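# Carry gold-capped glass tube to the window-side rack

## Task

Take the gold-capped tube out of the rack by the door and seat it fully in a free well of the rack by the window. Nothing new may end up on the floor, and no tube may touch the floor. Every other tube must also finish fully seated in its own rack, though it may be shifted to a different well of that same rack. The tubes are glass and break if dropped more than a few centimetres (about one well depth) or knocked hard. At the end the gripper must be open and moved away, the robot upright and not leaning, and nothing may depend on the robot to stay in place.

## Robot and tools

Robot: a Hello Robot Stretch 4 with a single arm. It has an omni-wheel base, a lift that slides up a mast, a telescoping arm that reaches forward, a wrist with yaw, pitch and roll, and a two-finger gripper with bendy steel fingers. It is about 1.6 m tall, and the base rim lies within 0.23 m of the base origin. Cameras: head_camera, head_left_camera, head_right_camera and wrist_camera.

Frames: the base frame sits on the floor under the base centre, with x forward, y left and z up. The odometry frame is where the base frame was at scene start. hand_pose, a point between the open fingertips, is reported in the base frame and may be somewhat off. With all wrist joints at 0, the hand axes line up with the base axes.

execute_actions(actions, cameras): actions is a list with either zero or one action. An empty list just reports state and images. An action may contain "base", "joints" or both, plus optional "pace" and "contact_limits"; or it may contain only {"end_of_arm": "enable_torque"}, which powers up any wrist or gripper motor that has shut itself off. Everything in one action starts at the same moment.
- base: exactly one relative move, measured from where the base last reported itself. translate_m is a straight drive in metres, forward positive, range -2 to 2. strafe_m is a sideways shift in metres, left positive, range -2 to 2. rotate_rad is a turn on the spot in radians, counter-clockwise (left) positive, range -3.2 to 3.2.
- joints: a dict keyed by joint name. Each value is an absolute target, not an offset. lift_m runs 0 to 1.2 m. arm_m is extension, 0 to 0.55 m. wrist_yaw_rad runs -1.134 to 4.276 (0 forward, positive left, 3.14 folded; above 3.4 the arm may block it). wrist_pitch_rad runs -1.117 to 4.259 (0 level, 1.57 pointing down). wrist_roll_rad runs -1.117 to 4.259 (0 keeps the fingers level; positive turns clockwise when viewed from behind). gripper_m is the fingertip gap in metres, -0.038 to 0.141; below 0 the fingers squeeze each other. A joint target outside its range gets clamped and the result says so. Any other bad value or unknown key refuses the entire call.
- pace: "slow", "default", "fast" or "max". Base speed limits are 0.1, 0.3, 0.4 and 0.6 m/s, and turning limits are 1, 2, 3 and 4 rad/s, both reduced when the lift is above 0.2 m.
- contact_limits: currently only {"arm_m": value}, from 0 (most gentle) to 0.75 (firmest), with 0.5 as the default. Use a low value when reaching toward racks and tubes.
- cameras: a list of camera names or "all". Null, omitted or ["all"] gives every camera, and [] gives none.
A joint or base you leave out of an action may still be driving toward its previous target. If a call ends in a stop, the remaining motion calls in that same reply are skipped.

wait(seconds): pauses for 0 to 10 s without issuing commands, then returns state and images. zoom_image(camera, region): gives an enlarged crop of that camera's latest image. region is [x0, y0, x1, y1] in pixels from the top-left corner, at most 504x504. read_manual(section): returns only licence text. finished_scene(scene): ends the current scene, given by its number, and cannot be undone.

Starting out: send lift_m 0.4 together with wrist_yaw_rad 0 in one action to unfold the wrist.

Result fields. base_status and joint_status report how each motion finished:
- done
- off_target (stopped short and possibly still pushing)
- contact_stop_at_<key> (it hit something; the lift, arm or wheels go slack, so a slack lift may sink and slack wheels may coast)
- limit_stop_at_<name>, which includes own_body (self-collision, likeliest with pitch below -0.2 combined with a large roll) and tilt (leaning over 6 degrees, after which the lift, arm and wheels go slack)
- time_out
- torque_fault (a wrist or gripper motor overloaded and went limp; send enable_torque)
A slack part holds again once you command it. on_its_own lists what happened without a command; "held at" there means a target, not a measured position. lidar_m gives 12 distances in metres, one per 30-degree sector: the first points straight ahead, then they go counter-clockwise (4th left, 7th behind, 10th right). "-" means nothing seen or closer than 0.25 m. The lidar misses glass and thin legs. wrist_depth_mm is a 7x7 grid of depths in mm from 100 to 2000, and it leaves out clear objects. base_odometry comes from the wheels only, with heading from -3.142 to 3.142. If turned_by_wheels and turned_by_imu differ by more than about 0.1 rad, there was slip or a collision. base_tilt is in degrees, forward/right positive, with a fixed bias of up to 1.5 degrees. motor_effort is percent of maximum, positive toward increasing joint values, with the peak in brackets; readings are noisy. For the wheels, positive means turning right.

Gripping: command a gripper_m below the object's width. Closing further squeezes harder and draws the object toward the wrist. Neither the gap reading nor "done" proves you are holding anything, but a firm grip usually shows up in the gripper effort. If the fingertips jam against a surface, raise the lift.

What to avoid:
- dropping tubes from any height beyond a well's depth
- bumping racks or tubes hard
- letting anything land on the floor
- turning or driving with a load over 1 kg when the arm is past 0.2 m, especially at fast paces
- pushing steadily with the gripper raised high
- pressing the gripper into objects during base or arm moves, which causes torque faults
Move the arm slowly near glass. Lower each tube fully into its well, open the gripper, then lift and pull back before ending the scene.

Each tool is called after "Call:" as name([rows], argument=value, ...), one row to a line, values as JSON.

## Session

Call:
execute_actions(actions=[])

Scene clock: 0.00 s.
base_odometry: x=+0.000 y=+0.000 heading=+0.000 (m, m, rad; odometry frame)
turned_by_wheels: +0.000 (rad since the last result)
turned_by_imu: +0.000 (rad since the last result)
base_tilt: forward=-0.6 right=+1.3 (deg)
lidar_m: 0.89 0.88 1.10 1.48 1.48 2.46 1.73 1.76 1.85 1.60 1.61 1.00
base_status: not commanded
joint_positions: lift_m=+0.231 arm_m=-0.003 wrist_yaw_rad=+3.081 wrist_pitch_rad=-0.012 wrist_roll_rad=-0.003 gripper_m=+0.057
joint_status: not commanded
motor_effort: lift_m=+19 arm_m=-1 wrist_yaw_rad=+0 wrist_pitch_rad=-7 wrist_roll_rad=+0 gripper_m=-3 wheel_0=+0 wheel_1=+1 wheel_2=+0 (%)
hand_pose: x=-0.1144 y=+0.1046 z=+0.4123 quat_wxyz=(+0.030, +0.006, -0.002, +1.000) (m; base frame)
wrist_depth_mm: 137 138 1808 - - - - / - 138 1808 - - - - / - 131 211 1921 - - - / 109 137 253 1863 - - - / 135 1708 1808 1921 - - - / 1708 1756 1499 1756 211 1661 1618 / 1229 1182 1025 1060 991 1025 1098
pictures: head_camera, head_left_camera, head_right_camera, wrist_camera
Images, in order (width x height): head_camera 420x560, head_left_camera 420x672, head_right_camera 420x672, wrist_camera 616x392.

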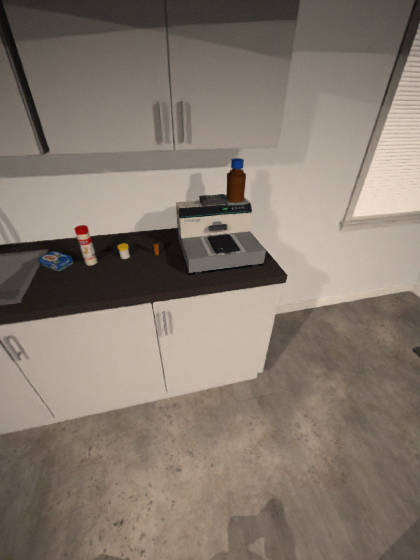

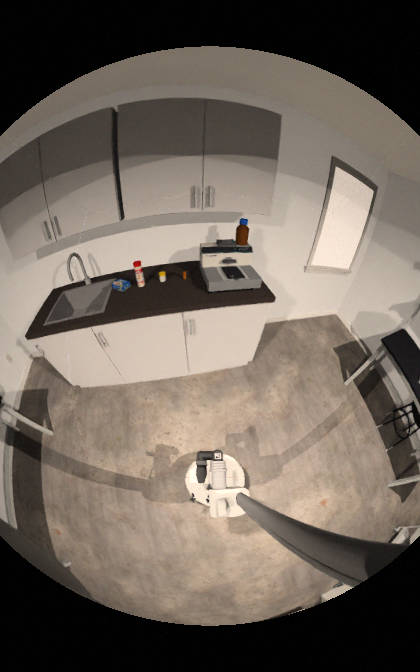

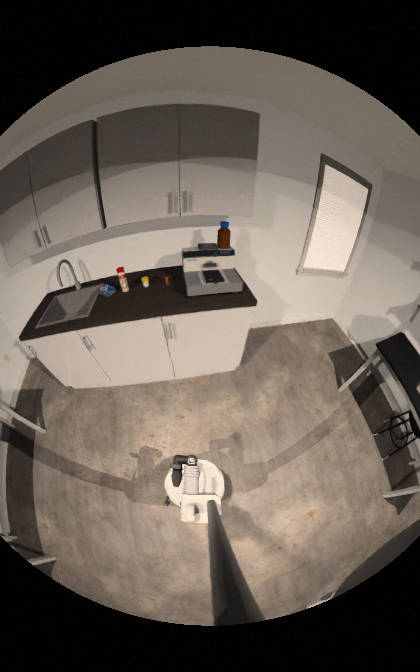

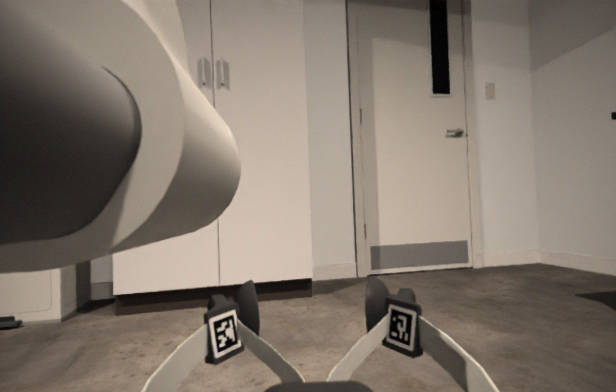

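Door behind. Look left.

Call:
execute_actions([
  {"base":{"rotate_rad":1.7},"joints":{"lift_m":0.4,"wrist_yaw_rad":0}},
])

Call:
execute_actions([
  {"base":{"rotate_rad":3.0}},
])

Scene clock: 12.37 s.
base_odometry: x=+0.000 y=+0.000 heading=+1.700 (m, m, rad; odometry frame)
turned_by_wheels: +1.700 (rad since the last result)
turned_by_imu: +1.692 (rad since the last result)
base_tilt: forward=-0.6 right=+1.2 (deg)
lidar_m: 1.49 1.52 2.33 1.71 1.87 1.72 1.62 1.66 0.97 0.89 0.92 1.20
base_status: done
joint_positions: lift_m=+0.400 arm_m=-0.003 wrist_yaw_rad=+0.000 wrist_pitch_rad=-0.012 wrist_roll_rad=-0.003 gripper_m=+0.057
joint_status: all done
motor_effort: lift_m=+23(24) arm_m=-1(1) wrist_yaw_rad=-1(7) wrist_pitch_rad=-6(6) wrist_roll_rad=+1(1) gripper_m=-3(3) wheel_0=-2(8) wheel_1=-2(4) wheel_2=+0(8) (%)
hand_pose: x=+0.4568 y=-0.0873 z=+0.5813 quat_wxyz=(+1.000, -0.002, -0.006, +0.000) (m; base frame)
wrist_depth_mm: - - - - - - - / - - - - - - - / - - - - - - - / 1255 1255 1921 - - - - / - - - - - - - / - - 1921 - 211 - 1921 / 1618 1576 1366 1430 1308 1397 1499
pictures: head_camera, head_left_camera, head_right_camera, wrist_camera
Images, in order (width x height): head_camera 420x560, head_left_camera 420x672, head_right_camera 420x672, wrist_camera 616x392.

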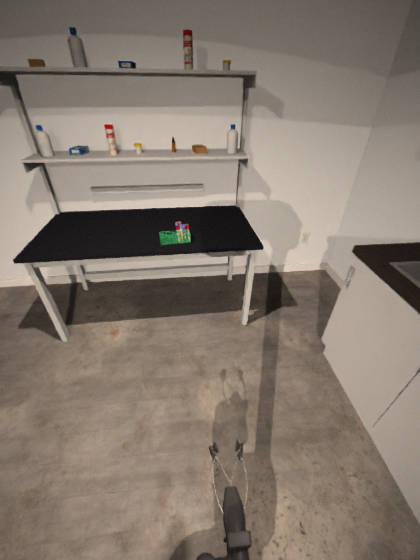

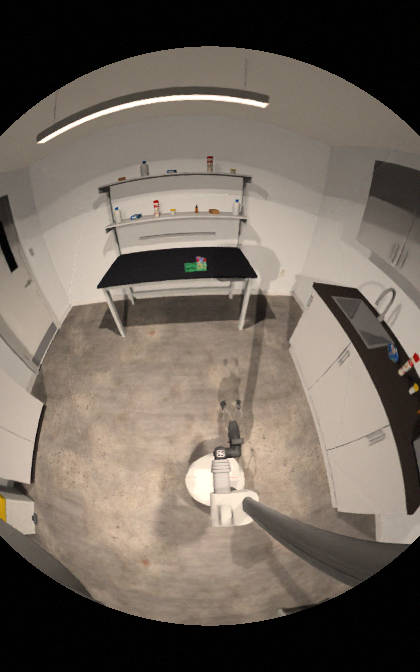

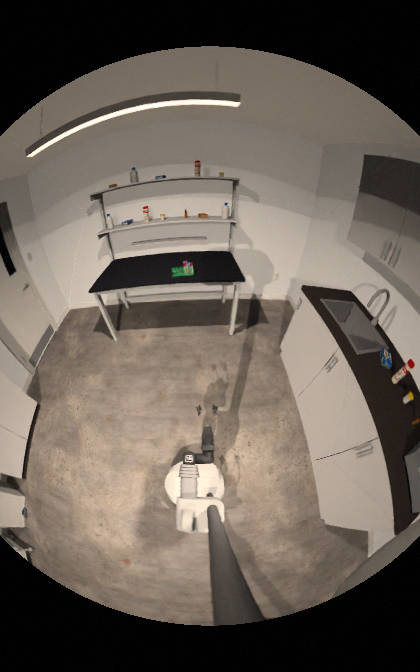

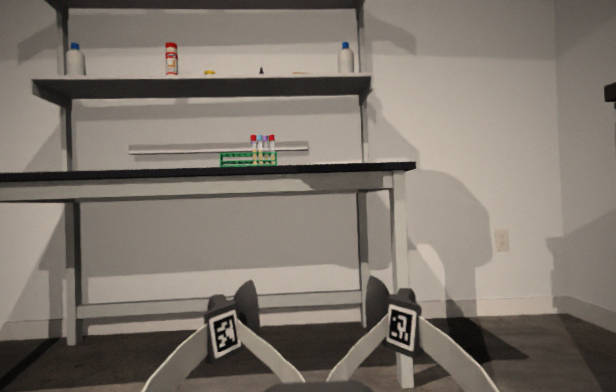

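Scene clock: 15.13 s.
base_odometry: x=+0.000 y=+0.000 heading=-1.584 (m, m, rad; odometry frame)
turned_by_wheels: +3.000 (rad since the last result)
turned_by_imu: +2.985 (rad since the last result)
base_tilt: forward=-0.7 right=+1.2 (deg)
lidar_m: 1.61 1.63 1.00 0.88 0.90 1.11 1.49 1.49 2.43 1.72 1.75 1.84
base_status: done
joint_positions: lift_m=+0.400 arm_m=-0.003 wrist_yaw_rad=+0.000 wrist_pitch_rad=-0.012 wrist_roll_rad=-0.003 gripper_m=+0.057
joint_status: not commanded
motor_effort: lift_m=+21(23) arm_m=-1(1) wrist_yaw_rad=+0(1) wrist_pitch_rad=-7(7) wrist_roll_rad=+1(3) gripper_m=-3(3) wheel_0=-1(10) wheel_1=-1(10) wheel_2=+1(9) (%)
hand_pose: x=+0.4568 y=-0.0874 z=+0.5815 quat_wxyz=(+1.000, -0.002, -0.006, +0.000) (m; base frame)
wrist_depth_mm: - - - - - - - / - - - - - - - / - - - - - - - / - 1366 - - - - - / - - - - - - - / - - - - 211 - - / 1618 1576 1366 1430 1308 1366 1430
pictures: head_camera, head_left_camera, head_right_camera, wrist_camera
Images, in order (width x height): head_camera 420x560, head_left_camera 420x672, head_right_camera 420x672, wrist_camera 616x392.

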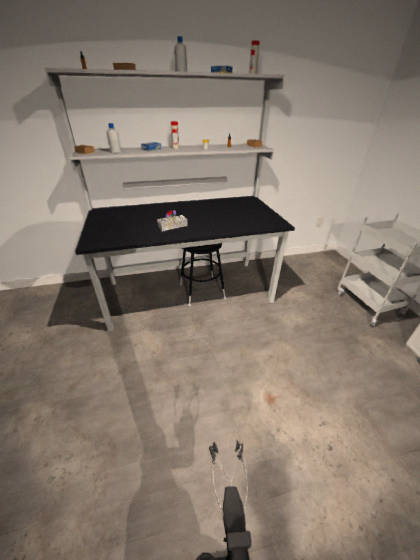

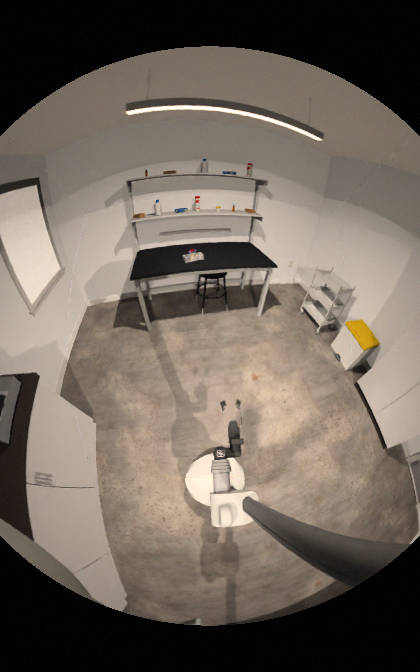

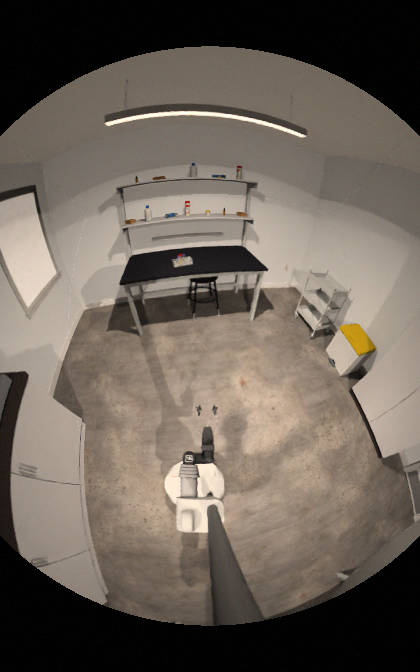

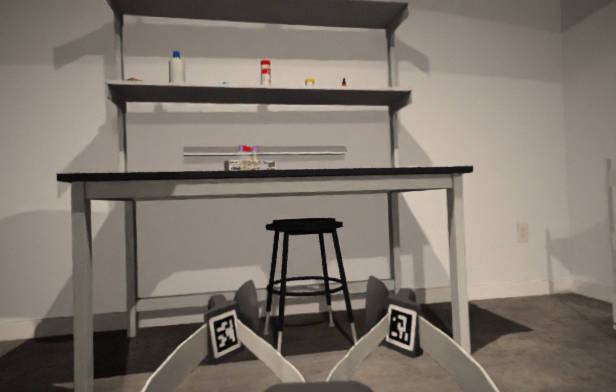

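Call:
execute_actions([
  {"base":{"rotate_rad":-2.85},"joints":{"lift_m":0.72}},
], cameras=[])

Call:
execute_actions([
  {"base":{"translate_m":0.8}},
], cameras=["head_camera","wrist_camera"])

Scene clock: 24.40 s.
base_odometry: x=+0.000 y=+0.000 heading=+1.850 (m, m, rad; odometry frame)
turned_by_wheels: -2.849 (rad since the last result)
turned_by_imu: -2.835 (rad since the last result)
base_tilt: forward=-0.8 right=+1.2 (deg)
lidar_m: 1.48 1.61 1.78 1.72 1.92 1.68 1.63 1.99 0.91 0.88 0.97 1.44
base_status: done
joint_positions: lift_m=+0.720 arm_m=-0.003 wrist_yaw_rad=+0.000 wrist_pitch_rad=-0.012 wrist_roll_rad=-0.003 gripper_m=+0.057
joint_status: all done
motor_effort: lift_m=+23(23) arm_m=-1(1) wrist_yaw_rad=+0(0) wrist_pitch_rad=-6(6) wrist_roll_rad=-1(1) gripper_m=-4(3) wheel_0=+4(7) wheel_1=+3(14) wheel_2=+1(8) (%)
hand_pose: x=+0.4568 y=-0.0875 z=+0.9013 quat_wxyz=(+1.000, -0.002, -0.006, +0.000) (m; base frame)
wrist_depth_mm: - - - - - 1983 1863 / - - - - - 1921 1921 / - - - - - 1921 1921 / - - - - - 1921 1863 / - 1756 1618 1336 1430 1921 1863 / - - 1308 - 211 1921 1921 / - - 1921 1921 1863 1921 1863
pictures: none
No camera images: the call's "cameras" was empty. Leave "cameras" out to get every camera's image.

Scene clock: 28.53 s.
base_odometry: x=-0.221 y=+0.769 heading=+1.851 (m, m, rad; odometry frame)
turned_by_wheels: +0.000 (rad since the last result)
turned_by_imu: +0.002 (rad since the last result)
base_tilt: forward=-0.8 right=+1.2 (deg)
lidar_m: 0.70 0.76 1.08 1.69 1.79 2.51 2.64 1.27 0.98 0.96 1.04 0.72
base_status: done
joint_positions: lift_m=+0.720 arm_m=-0.003 wrist_yaw_rad=+0.000 wrist_pitch_rad=-0.012 wrist_roll_rad=-0.003 gripper_m=+0.057
joint_status: not commanded
motor_effort: lift_m=+22(23) arm_m=-1(1) wrist_yaw_rad=+0(0) wrist_pitch_rad=-7(7) wrist_roll_rad=-1(0) gripper_m=-5(2) wheel_0=+3(7) wheel_1=+2(9) wheel_2=+1(10) (%)
hand_pose: x=+0.4568 y=-0.0874 z=+0.9014 quat_wxyz=(+1.000, -0.002, -0.006, +0.000) (m; base frame)
wrist_depth_mm: 1336 1336 1281 1255 1229 1205 1160 / 1366 1308 1308 1229 1229 1025 1160 / 1182 1308 1308 1255 1229 1205 1160 / 1366 1308 1308 1255 1229 1182 1160 / 1366 1308 1281 1255 1229 1205 1138 / 798 768 609 569 211 676 661 / 512 521 469 466 452 449 449
pictures: head_camera, wrist_camera
Images, in order (width x height): head_camera 420x560, wrist_camera 616x392.

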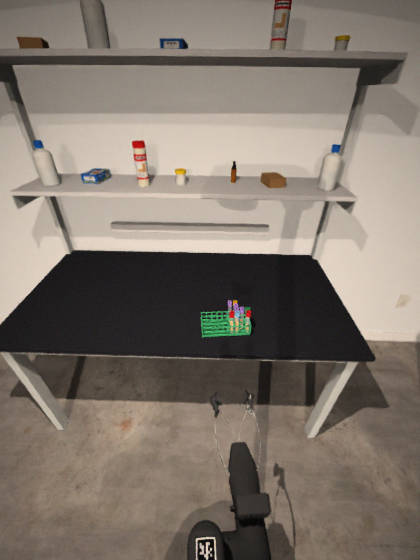

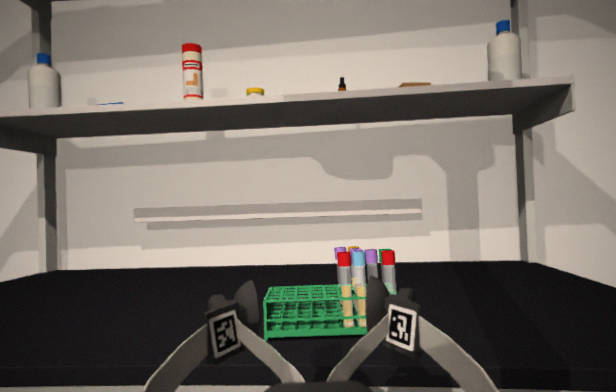

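Call:
execute_actions([
  {"base":{"translate_m":0.35},"joints":{"lift_m":1.0,"wrist_pitch_rad":1.0,"arm_m":0.1}},
], cameras=["head_camera","wrist_camera"])

Scene clock: 34.70 s.
base_odometry: x=-0.318 y=+1.105 heading=+1.851 (m, m, rad; odometry frame)
turned_by_wheels: +0.001 (rad since the last result)
turned_by_imu: +0.002 (rad since the last result)
base_tilt: forward=-0.7 right=+1.2 (deg)
lidar_m: 0.32 0.37 0.56 1.75 1.77 2.71 3.01 1.32 1.04 1.00 0.47 0.35
base_status: done
joint_positions: lift_m=+1.000 arm_m=+0.099 wrist_yaw_rad=+0.000 wrist_pitch_rad=+1.001 wrist_roll_rad=-0.003 gripper_m=+0.057
joint_status: all done
motor_effort: lift_m=+23(25) arm_m=+6(6) wrist_yaw_rad=+0(1) wrist_pitch_rad=-2(6) wrist_roll_rad=-1(1) gripper_m=-2(5) wheel_0=+4(8) wheel_1=+3(6) wheel_2=+1(10) (%)
hand_pose: x=+0.4255 y=-0.0874 z=+0.9350 quat_wxyz=(+0.877, -0.001, +0.480, +0.001) (m; base frame)
wrist_depth_mm: 647 647 647 640 634 634 627 / 574 574 569 569 564 559 559 / 517 517 512 512 508 504 504 / 469 466 466 459 459 459 455 / 427 427 415 407 349 418 418 / 394 394 343 375 211 382 387 / 366 366 351 357 351 353 359
pictures: head_camera, wrist_camera
Images, in order (width x height): head_camera 420x560, wrist_camera 616x392.

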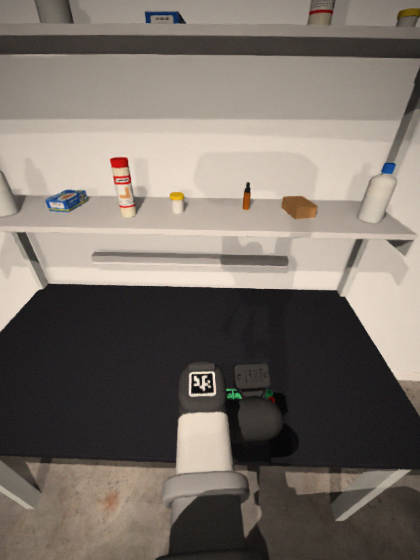

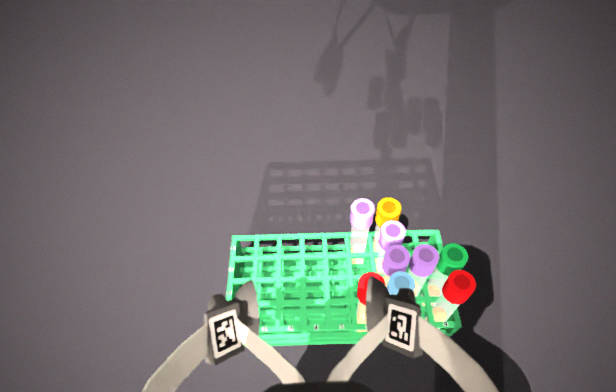

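Call:
execute_actions([
  {"joints":{"lift_m":1.08,"wrist_pitch_rad":1.57,"arm_m":0.3,"wrist_roll_rad":1.57,"gripper_m":0.03}},
], cameras=["head_camera","wrist_camera"])

Scene clock: 60.47 s.
base_odometry: x=-0.318 y=+1.105 heading=+1.851 (m, m, rad; odometry frame)
turned_by_wheels: +0.000 (rad since the last result)
turned_by_imu: +0.001 (rad since the last result)
base_tilt: forward=-0.6 right=+1.1 (deg)
lidar_m: 0.33 0.36 0.55 1.74 1.75 2.68 2.98 1.35 1.04 0.97 0.47 0.35
base_status: not commanded
joint_positions: lift_m=+1.080 arm_m=+0.299 wrist_yaw_rad=+0.000 wrist_pitch_rad=+1.570 wrist_roll_rad=+1.570 gripper_m=+0.030
joint_status: all done
motor_effort: lift_m=+23(23) arm_m=+6(5) wrist_yaw_rad=+0(1) wrist_pitch_rad=+1(4) wrist_roll_rad=+1(11) gripper_m=-5(5) wheel_0=+3(3) wheel_1=+3(3) wheel_2=+1(0) (%)
hand_pose: x=+0.4702 y=-0.0874 z=+0.9694 quat_wxyz=(+0.501, +0.500, +0.500, -0.499) (m; base frame)
wrist_depth_mm: 424 430 430 430 433 1205 1205 / 424 424 427 427 433 1182 1205 / 424 424 427 427 430 1205 1182 / 418 424 421 370 427 976 1205 / 421 421 421 394 427 960 976 / 415 418 418 394 424 976 1182 / 418 418 190 377 421 1182 1205
pictures: head_camera, wrist_camera
Images, in order (width x height): head_camera 420x560, wrist_camera 616x392.

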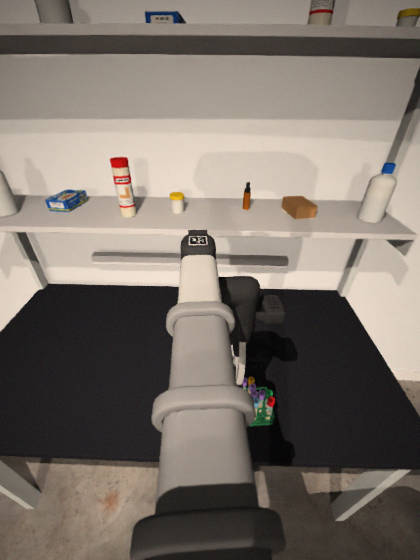

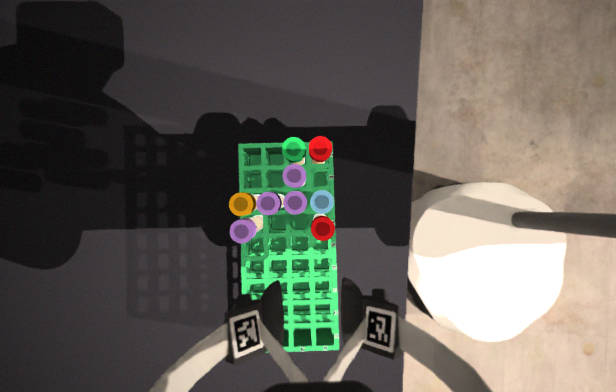

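Call:
execute_actions([
  {"base":{"strafe_m":-0.021},"joints":{"lift_m":1.03,"arm_m":0.355},"pace":"slow"},
], cameras=["wrist_camera"])

Scene clock: 71.90 s.
base_odometry: x=-0.298 y=+1.111 heading=+1.851 (m, m, rad; odometry frame)
turned_by_wheels: +0.000 (rad since the last result)
turned_by_imu: +0.000 (rad since the last result)
base_tilt: forward=-0.6 right=+1.2 (deg)
lidar_m: 0.35 0.37 0.56 1.76 1.77 2.74 2.99 1.34 1.01 0.98 0.47 0.35
base_status: done
joint_positions: lift_m=+1.030 arm_m=+0.354 wrist_yaw_rad=+0.000 wrist_pitch_rad=+1.570 wrist_roll_rad=+1.570 gripper_m=+0.030
joint_status: all done
motor_effort: lift_m=+14(23) arm_m=+6(6) wrist_yaw_rad=+0(0) wrist_pitch_rad=+1(1) wrist_roll_rad=+2(3) gripper_m=-4(5) wheel_0=+3(5) wheel_1=-4(9) wheel_2=+0(1) (%)
hand_pose: x=+0.5252 y=-0.0874 z=+0.9201 quat_wxyz=(+0.501, +0.500, +0.500, -0.499) (m; base frame)
wrist_depth_mm: 377 377 379 382 382 384 1160 / 377 377 377 379 382 384 1160 / 375 375 377 379 382 384 1160 / 373 375 377 370 324 379 1160 / 370 373 373 368 320 931 931 / 370 373 373 345 320 917 931 / 370 368 190 317 319 917 1138
pictures: wrist_camera
Images, in order (width x height): wrist_camera 616x392.

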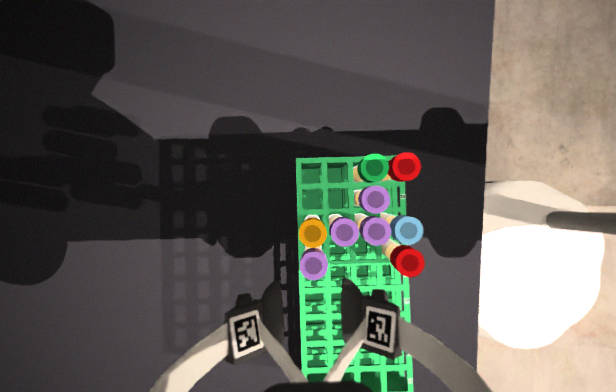

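Call:
execute_actions([
  {"joints":{"lift_m":1.0},"pace":"slow"},
], cameras=["wrist_camera","head_camera"])

Scene clock: 79.77 s.
base_odometry: x=-0.298 y=+1.111 heading=+1.851 (m, m, rad; odometry frame)
turned_by_wheels: +0.000 (rad since the last result)
turned_by_imu: +0.000 (rad since the last result)
base_tilt: forward=-0.8 right=+1.2 (deg)
lidar_m: 0.35 0.36 0.55 1.76 1.78 2.75 2.99 1.30 1.01 0.98 0.46 0.35
base_status: not commanded
joint_positions: lift_m=+1.000 arm_m=+0.354 wrist_yaw_rad=+0.000 wrist_pitch_rad=+1.570 wrist_roll_rad=+1.570 gripper_m=+0.030
joint_status: all done
motor_effort: lift_m=+14(13) arm_m=+6(6) wrist_yaw_rad=+0(0) wrist_pitch_rad=+2(1) wrist_roll_rad=+1(0) gripper_m=-5(6) wheel_0=+3(3) wheel_1=-4(4) wheel_2=+0(0) (%)
hand_pose: x=+0.5252 y=-0.0874 z=+0.8901 quat_wxyz=(+0.501, +0.500, +0.500, -0.499) (m; base frame)
wrist_depth_mm: 345 347 349 351 351 355 1118 / 345 347 347 349 351 353 1138 / 343 345 347 349 349 351 1138 / 343 342 345 342 291 349 917 / 342 343 345 340 232 349 904 / 340 342 343 289 229 347 891 / 340 340 190 290 289 347 1098
pictures: head_camera, wrist_camera
Images, in order (width x height): head_camera 420x560, wrist_camera 616x392.

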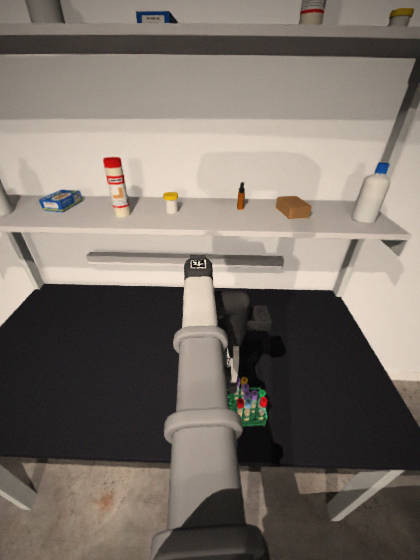

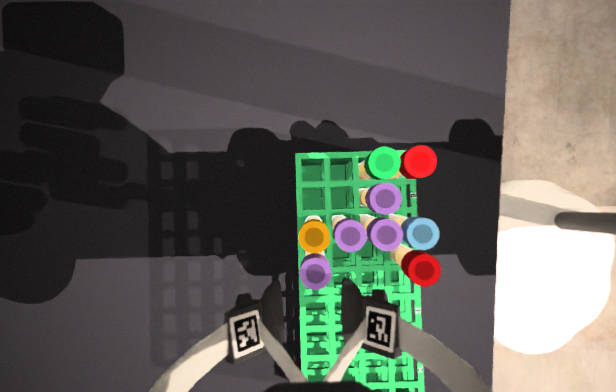

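Call:
execute_actions([
  {"base":{"strafe_m":-0.013},"pace":"slow"},
], cameras=["wrist_camera"])

Call:
execute_actions([
  {"joints":{"lift_m":0.975},"pace":"slow"},
], cameras=["wrist_camera"])

Scene clock: 92.53 s.
base_odometry: x=-0.285 y=+1.114 heading=+1.851 (m, m, rad; odometry frame)
turned_by_wheels: +0.000 (rad since the last result)
turned_by_imu: +0.000 (rad since the last result)
base_tilt: forward=-0.6 right=+1.2 (deg)
lidar_m: 0.34 0.37 0.56 1.79 1.79 2.88 3.07 1.30 1.00 0.97 0.46 0.36
base_status: done
joint_positions: lift_m=+1.000 arm_m=+0.354 wrist_yaw_rad=+0.000 wrist_pitch_rad=+1.570 wrist_roll_rad=+1.570 gripper_m=+0.030
joint_status: not commanded
motor_effort: lift_m=+14(14) arm_m=+6(6) wrist_yaw_rad=+0(1) wrist_pitch_rad=+1(1) wrist_roll_rad=+2(1) gripper_m=-4(5) wheel_0=+2(7) wheel_1=-3(5) wheel_2=+0(0) (%)
hand_pose: x=+0.5252 y=-0.0874 z=+0.8901 quat_wxyz=(+0.501, +0.500, +0.500, -0.499) (m; base frame)
wrist_depth_mm: 347 349 349 351 353 355 1138 / 345 345 347 351 351 353 1118 / 343 347 347 349 351 353 1118 / 343 345 347 340 237 351 904 / 343 343 345 317 236 349 904 / 342 342 343 229 229 347 904 / 340 340 190 289 289 347 1098
pictures: wrist_camera
Images, in order (width x height): wrist_camera 616x392.

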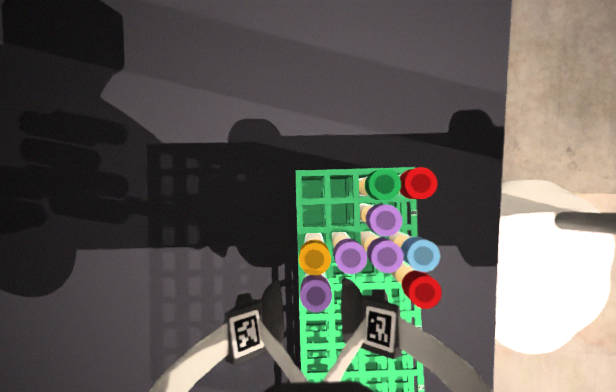

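Scene clock: 93.53 s.
base_odometry: x=-0.285 y=+1.114 heading=+1.851 (m, m, rad; odometry frame)
turned_by_wheels: +0.000 (rad since the last result)
turned_by_imu: +0.000 (rad since the last result)
base_tilt: forward=-0.7 right=+1.2 (deg)
lidar_m: 0.34 0.38 0.54 1.77 1.80 2.89 3.06 1.30 1.00 0.97 0.49 0.35
base_status: not commanded
joint_positions: lift_m=+0.975 arm_m=+0.354 wrist_yaw_rad=+0.000 wrist_pitch_rad=+1.570 wrist_roll_rad=+1.570 gripper_m=+0.030
joint_status: all done
motor_effort: lift_m=+14(12) arm_m=+6(6) wrist_yaw_rad=+1(1) wrist_pitch_rad=+0(1) wrist_roll_rad=+1(2) gripper_m=-3(3) wheel_0=+3(3) wheel_1=-3(3) wheel_2=+0(0) (%)
hand_pose: x=+0.5252 y=-0.0874 z=+0.8651 quat_wxyz=(+0.501, +0.500, +0.500, -0.499) (m; base frame)
wrist_depth_mm: 322 325 324 327 327 330 1098 / 322 322 324 325 327 329 1098 / 320 322 322 324 324 327 1098 / 319 320 320 315 213 325 891 / 319 319 322 266 205 325 866 / 315 317 319 208 206 324 866 / 314 317 190 264 264 324 1078
pictures: wrist_camera
Images, in order (width x height): wrist_camera 616x392.

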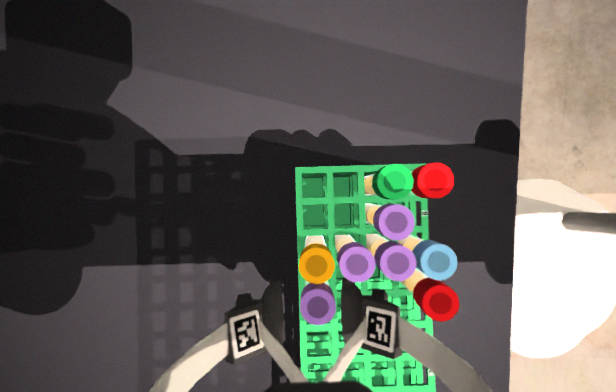

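Call:
execute_actions([
  {"joints":{"arm_m":0.351,"gripper_m":0.006},"pace":"slow"},
], cameras=["wrist_camera"])

Call:
execute_actions([
  {"joints":{"lift_m":1.06},"pace":"slow"},
], cameras=["wrist_camera"])

Scene clock: 99.83 s.
base_odometry: x=-0.285 y=+1.114 heading=+1.851 (m, m, rad; odometry frame)
turned_by_wheels: +0.000 (rad since the last result)
turned_by_imu: +0.000 (rad since the last result)
base_tilt: forward=-0.7 right=+1.2 (deg)
lidar_m: 0.34 0.37 0.55 1.79 1.79 2.87 3.07 1.30 0.98 0.97 0.47 0.34
base_status: not commanded
joint_positions: lift_m=+0.975 arm_m=+0.352 wrist_yaw_rad=+0.000 wrist_pitch_rad=+1.570 wrist_roll_rad=+1.570 gripper_m=+0.006
joint_status: all done
motor_effort: lift_m=+14(14) arm_m=-6(7) wrist_yaw_rad=+0(1) wrist_pitch_rad=-2(1) wrist_roll_rad=+1(1) gripper_m=-8(9) wheel_0=+3(3) wheel_1=-3(3) wheel_2=+0(0) (%)
hand_pose: x=+0.5230 y=-0.0874 z=+0.8651 quat_wxyz=(+0.500, +0.500, +0.500, -0.500) (m; base frame)
wrist_depth_mm: 320 324 325 325 329 329 1098 / 322 322 324 325 327 329 1118 / 319 320 324 324 325 327 1098 / 317 320 320 315 208 325 878 / 317 319 320 265 205 324 866 / 315 319 319 203 204 324 866 / 317 315 182 263 264 322 1078
pictures: wrist_camera
Images, in order (width x height): wrist_camera 616x392.

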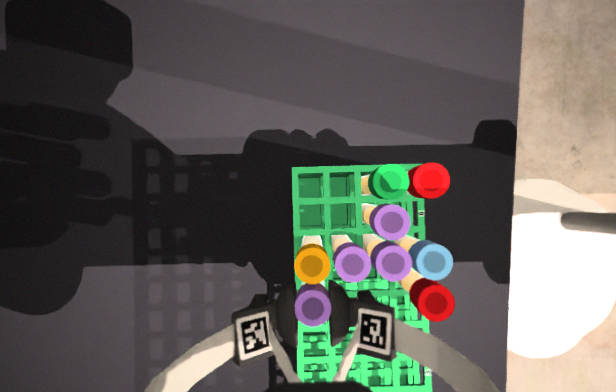

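Scene clock: 101.43 s.
base_odometry: x=-0.285 y=+1.114 heading=+1.851 (m, m, rad; odometry frame)
turned_by_wheels: +0.000 (rad since the last result)
turned_by_imu: +0.000 (rad since the last result)
base_tilt: forward=-0.7 right=+1.2 (deg)
lidar_m: 0.34 0.38 0.57 1.79 1.79 2.87 3.06 1.29 0.99 0.97 0.47 0.35
base_status: not commanded
joint_positions: lift_m=+1.060 arm_m=+0.352 wrist_yaw_rad=+0.000 wrist_pitch_rad=+1.570 wrist_roll_rad=+1.570 gripper_m=+0.006
joint_status: all done
motor_effort: lift_m=+23(24) arm_m=-6(6) wrist_yaw_rad=-1(1) wrist_pitch_rad=-2(1) wrist_roll_rad=+0(3) gripper_m=-11(9) wheel_0=+3(3) wheel_1=-3(3) wheel_2=+0(0) (%)
hand_pose: x=+0.5231 y=-0.0874 z=+0.9493 quat_wxyz=(+0.500, +0.500, +0.500, -0.500) (m; base frame)
wrist_depth_mm: 404 407 410 413 413 1182 1182 / 402 407 407 410 410 1182 1182 / 404 404 404 407 410 1182 1160 / 402 404 404 399 407 960 1182 / 399 399 404 349 357 960 946 / 399 399 402 203 349 946 960 / 397 399 182 382 347 1160 1160
pictures: wrist_camera
Images, in order (width x height): wrist_camera 616x392.

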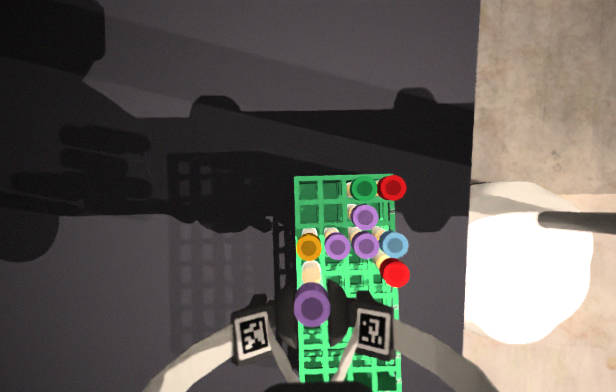

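Call:
execute_actions([
  {"base":{"strafe_m":0.0645},"joints":{"arm_m":0.3505},"pace":"slow"},
], cameras=["wrist_camera"])

Call:
execute_actions([
  {"joints":{"lift_m":1.025},"pace":"slow"},
], cameras=["wrist_camera","head_camera"])

Scene clock: 110.77 s.
base_odometry: x=-0.347 y=+1.097 heading=+1.851 (m, m, rad; odometry frame)
turned_by_wheels: +0.000 (rad since the last result)
turned_by_imu: +0.001 (rad since the last result)
base_tilt: forward=-0.7 right=+1.3 (deg)
lidar_m: 0.35 0.38 0.57 1.71 1.71 2.65 3.00 1.37 1.05 1.02 0.47 0.35
base_status: done
joint_positions: lift_m=+1.060 arm_m=+0.352 wrist_yaw_rad=+0.000 wrist_pitch_rad=+1.570 wrist_roll_rad=+1.570 gripper_m=+0.006
joint_status: all done
motor_effort: lift_m=+23(24) arm_m=-6(6) wrist_yaw_rad=+0(1) wrist_pitch_rad=-1(2) wrist_roll_rad=+3(0) gripper_m=-10(9) wheel_0=-2(7) wheel_1=+4(8) wheel_2=+0(0) (%)
hand_pose: x=+0.5226 y=-0.0874 z=+0.9493 quat_wxyz=(+0.500, +0.500, +0.500, -0.500) (m; base frame)
wrist_depth_mm: 404 407 410 413 413 1182 1205 / 404 404 407 410 410 1160 1182 / 402 404 407 351 410 1160 1182 / 402 402 404 399 410 960 1160 / 399 402 404 397 399 960 946 / 399 399 402 203 349 946 960 / 397 399 182 402 404 1160 1160
pictures: wrist_camera
Images, in order (width x height): wrist_camera 616x392.

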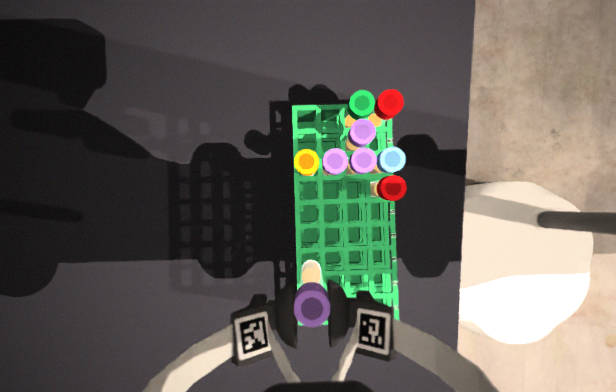

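Scene clock: 111.90 s.
base_odometry: x=-0.347 y=+1.097 heading=+1.851 (m, m, rad; odometry frame)
turned_by_wheels: +0.000 (rad since the last result)
turned_by_imu: +0.000 (rad since the last result)
base_tilt: forward=-0.7 right=+1.2 (deg)
lidar_m: 0.34 0.38 0.57 1.73 1.72 2.65 2.99 1.35 1.06 1.03 0.47 0.35
base_status: not commanded
joint_positions: lift_m=+1.025 arm_m=+0.352 wrist_yaw_rad=+0.000 wrist_pitch_rad=+1.570 wrist_roll_rad=+1.570 gripper_m=+0.006
joint_status: all done
motor_effort: lift_m=+14(22) arm_m=-6(6) wrist_yaw_rad=+0(0) wrist_pitch_rad=-1(1) wrist_roll_rad=+2(1) gripper_m=-8(8) wheel_0=-2(2) wheel_1=+4(4) wheel_2=+0(0) (%)
hand_pose: x=+0.5226 y=-0.0874 z=+0.9151 quat_wxyz=(+0.500, +0.500, +0.500, -0.500) (m; base frame)
wrist_depth_mm: 370 375 375 377 377 379 1160 / 370 370 373 375 377 379 1160 / 366 370 370 319 265 1138 1138 / 366 368 370 364 364 917 1138 / 366 368 368 342 364 917 917 / 366 364 368 202 342 917 917 / 364 364 182 368 370 917 1138
pictures: head_camera, wrist_camera
Images, in order (width x height): head_camera 420x560, wrist_camera 616x392.

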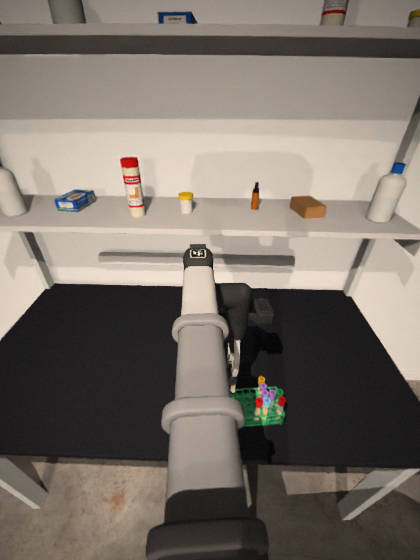

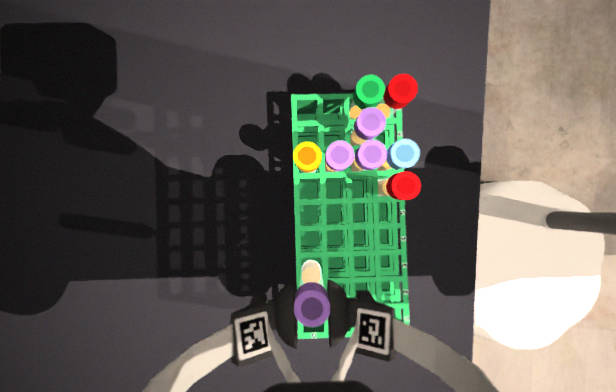

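Call:
execute_actions([
  {"joints":{"lift_m":0.977},"pace":"slow"},
], cameras=["wrist_camera"])

Scene clock: 117.70 s.
base_odometry: x=-0.347 y=+1.097 heading=+1.851 (m, m, rad; odometry frame)
turned_by_wheels: +0.000 (rad since the last result)
turned_by_imu: +0.000 (rad since the last result)
base_tilt: forward=-0.6 right=+1.1 (deg)
lidar_m: 0.34 0.38 0.55 1.73 1.72 2.65 2.99 1.35 1.07 1.02 0.47 0.36
base_status: not commanded
joint_positions: lift_m=+0.977 arm_m=+0.352 wrist_yaw_rad=+0.000 wrist_pitch_rad=+1.571 wrist_roll_rad=+1.570 gripper_m=+0.006
joint_status: all done
motor_effort: lift_m=+14(17) arm_m=-6(6) wrist_yaw_rad=+0(1) wrist_pitch_rad=-1(1) wrist_roll_rad=+2(1) gripper_m=-10(9) wheel_0=-3(3) wheel_1=+4(4) wheel_2=+0(0) (%)
hand_pose: x=+0.5225 y=-0.0874 z=+0.8671 quat_wxyz=(+0.500, +0.500, +0.500, -0.500) (m; base frame)
wrist_depth_mm: 324 325 325 327 330 330 1098 / 322 324 327 325 216 330 1098 / 320 324 325 276 208 329 1098 / 320 322 324 317 271 327 891 / 319 320 322 314 270 327 878 / 317 319 320 203 267 325 866 / 317 319 182 271 322 324 1098
pictures: wrist_camera
Images, in order (width x height): wrist_camera 616x392.

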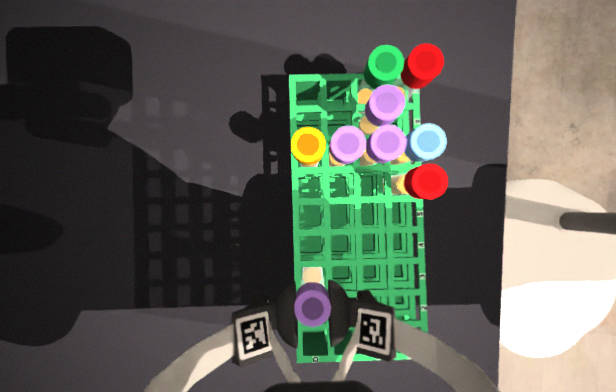

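Call:
execute_actions([
  {"joints":{"gripper_m":0.03},"pace":"slow"},
], cameras=[])

Call:
execute_actions([
  {"joints":{"lift_m":1.03},"pace":"slow"},
], cameras=[])

Call:
execute_actions([
  {"base":{"strafe_m":-0.097},"joints":{"wrist_roll_rad":0,"arm_m":0.364},"pace":"slow"},
], cameras=["wrist_camera"])

Call:
execute_actions([
  {"joints":{"lift_m":1.003},"pace":"slow"},
], cameras=["wrist_camera","head_camera"])

Scene clock: 130.03 s.
base_odometry: x=-0.347 y=+1.097 heading=+1.851 (m, m, rad; odometry frame)
turned_by_wheels: +0.000 (rad since the last result)
turned_by_imu: +0.000 (rad since the last result)
base_tilt: forward=-0.7 right=+1.2 (deg)
lidar_m: 0.35 0.36 0.58 1.73 1.71 2.63 2.97 1.34 1.05 1.03 0.48 0.36
base_status: not commanded
joint_positions: lift_m=+0.977 arm_m=+0.352 wrist_yaw_rad=+0.000 wrist_pitch_rad=+1.570 wrist_roll_rad=+1.570 gripper_m=+0.030
joint_status: all done
motor_effort: lift_m=+14(14) arm_m=-6(6) wrist_yaw_rad=+0(0) wrist_pitch_rad=-1(1) wrist_roll_rad=+3(2) gripper_m=-5(7) wheel_0=-3(2) wheel_1=+4(4) wheel_2=+0(0) (%)
hand_pose: x=+0.5225 y=-0.0874 z=+0.8671 quat_wxyz=(+0.500, +0.500, +0.500, -0.500) (m; base frame)
wrist_depth_mm: 322 325 327 327 330 332 1098 / 322 322 325 327 216 330 1098 / 322 322 325 276 209 329 1078 / 320 322 324 317 270 327 878 / 319 320 322 314 268 327 866 / 319 319 320 211 267 325 878 / 317 317 189 265 322 325 1078
pictures: none
No camera images: the call's "cameras" was empty. Leave "cameras" out to get every camera's image.

Scene clock: 131.33 s.
base_odometry: x=-0.347 y=+1.097 heading=+1.851 (m, m, rad; odometry frame)
turned_by_wheels: +0.000 (rad since the last result)
turned_by_imu: +0.000 (rad since the last result)
base_tilt: forward=-0.6 right=+1.2 (deg)
lidar_m: 0.34 0.37 0.54 1.72 1.71 2.64 2.99 1.35 1.05 1.02 0.48 0.37
base_status: not commanded
joint_positions: lift_m=+1.030 arm_m=+0.352 wrist_yaw_rad=+0.000 wrist_pitch_rad=+1.570 wrist_roll_rad=+1.570 gripper_m=+0.030
joint_status: all done
motor_effort: lift_m=+23(25) arm_m=-6(6) wrist_yaw_rad=-1(1) wrist_pitch_rad=-1(0) wrist_roll_rad=-1(1) gripper_m=-4(3) wheel_0=-2(3) wheel_1=+4(4) wheel_2=+0(0) (%)
hand_pose: x=+0.5226 y=-0.0874 z=+0.9194 quat_wxyz=(+0.500, +0.500, +0.500, -0.500) (m; base frame)
wrist_depth_mm: 377 377 377 379 382 384 1160 / 375 375 377 379 382 1138 1160 / 373 375 377 322 324 1160 1160 / 373 373 375 368 370 917 1138 / 373 370 375 345 368 917 917 / 368 370 370 319 345 904 931 / 366 370 189 373 373 1118 1138
pictures: none
No camera images: the call's "cameras" was empty. Leave "cameras" out to get every camera's image.

Scene clock: 133.47 s.
base_odometry: x=-0.254 y=+1.123 heading=+1.851 (m, m, rad; odometry frame)
turned_by_wheels: +0.000 (rad since the last result)
turned_by_imu: +0.000 (rad since the last result)
base_tilt: forward=-0.8 right=+1.3 (deg)
lidar_m: 0.34 0.36 0.55 1.80 1.83 2.87 2.97 1.24 0.96 0.93 0.47 0.33
base_status: done
joint_positions: lift_m=+1.030 arm_m=+0.363 wrist_yaw_rad=+0.000 wrist_pitch_rad=+1.570 wrist_roll_rad=+0.000 gripper_m=+0.030
joint_status: all done
motor_effort: lift_m=+23(23) arm_m=+6(5) wrist_yaw_rad=-1(0) wrist_pitch_rad=-1(2) wrist_roll_rad=-1(11) gripper_m=-5(6) wheel_0=+3(7) wheel_1=-4(7) wheel_2=+0(1) (%)
hand_pose: x=+0.5340 y=-0.0874 z=+0.9194 quat_wxyz=(+0.707, +0.000, +0.707, +0.000) (m; base frame)
wrist_depth_mm: 375 375 377 377 377 379 375 / 375 375 375 375 377 377 377 / 375 375 375 377 375 377 379 / 375 375 375 375 377 375 375 / 373 375 375 375 373 375 375 / 373 373 317 257 320 375 375 / 373 375 190 256 256 375 375
pictures: wrist_camera
Images, in order (width x height): wrist_camera 616x392.

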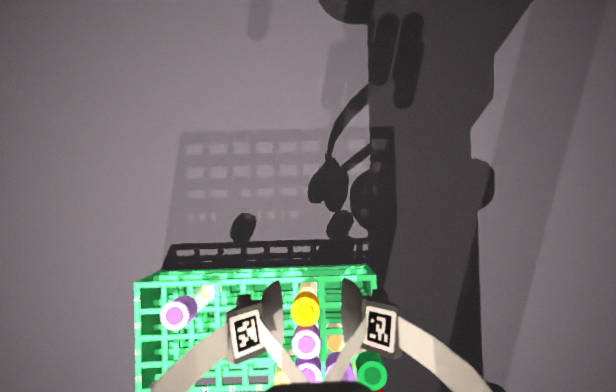

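Scene clock: 134.50 s.
base_odometry: x=-0.254 y=+1.123 heading=+1.851 (m, m, rad; odometry frame)
turned_by_wheels: +0.000 (rad since the last result)
turned_by_imu: +0.000 (rad since the last result)
base_tilt: forward=-0.6 right=+1.2 (deg)
lidar_m: 0.33 0.37 0.55 1.80 1.83 2.89 2.98 1.22 0.95 0.93 0.46 0.33
base_status: not commanded
joint_positions: lift_m=+1.003 arm_m=+0.363 wrist_yaw_rad=+0.000 wrist_pitch_rad=+1.570 wrist_roll_rad=+0.000 gripper_m=+0.030
joint_status: all done
motor_effort: lift_m=+14(18) arm_m=+6(6) wrist_yaw_rad=-1(0) wrist_pitch_rad=-2(1) wrist_roll_rad=-1(0) gripper_m=-5(4) wheel_0=+3(3) wheel_1=-4(4) wheel_2=+0(0) (%)
hand_pose: x=+0.5340 y=-0.0874 z=+0.8931 quat_wxyz=(+0.707, +0.000, +0.707, +0.000) (m; base frame)
wrist_depth_mm: 349 349 351 351 351 351 351 / 347 349 349 351 349 349 349 / 347 347 349 349 349 351 349 / 349 347 349 349 349 347 349 / 349 349 349 349 349 349 351 / 347 320 291 232 291 347 349 / 349 319 189 230 239 349 349
pictures: head_camera, wrist_camera
Images, in order (width x height): head_camera 420x560, wrist_camera 616x392.

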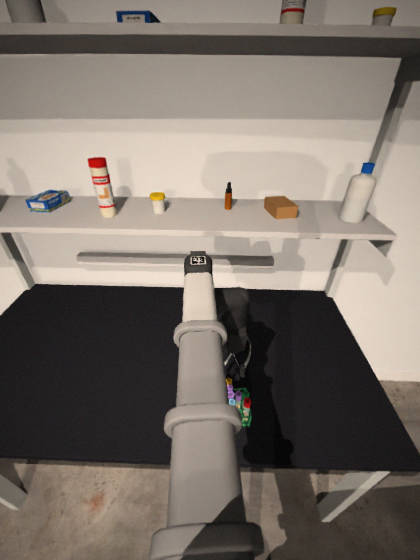

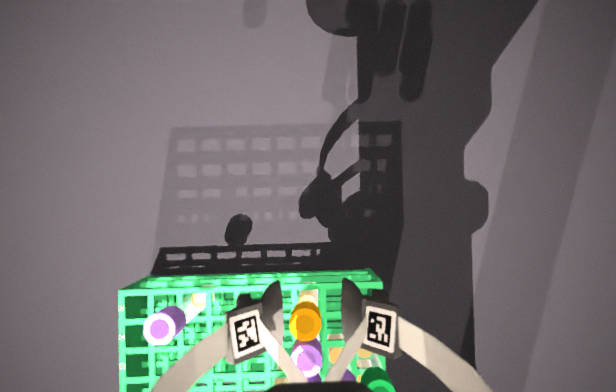

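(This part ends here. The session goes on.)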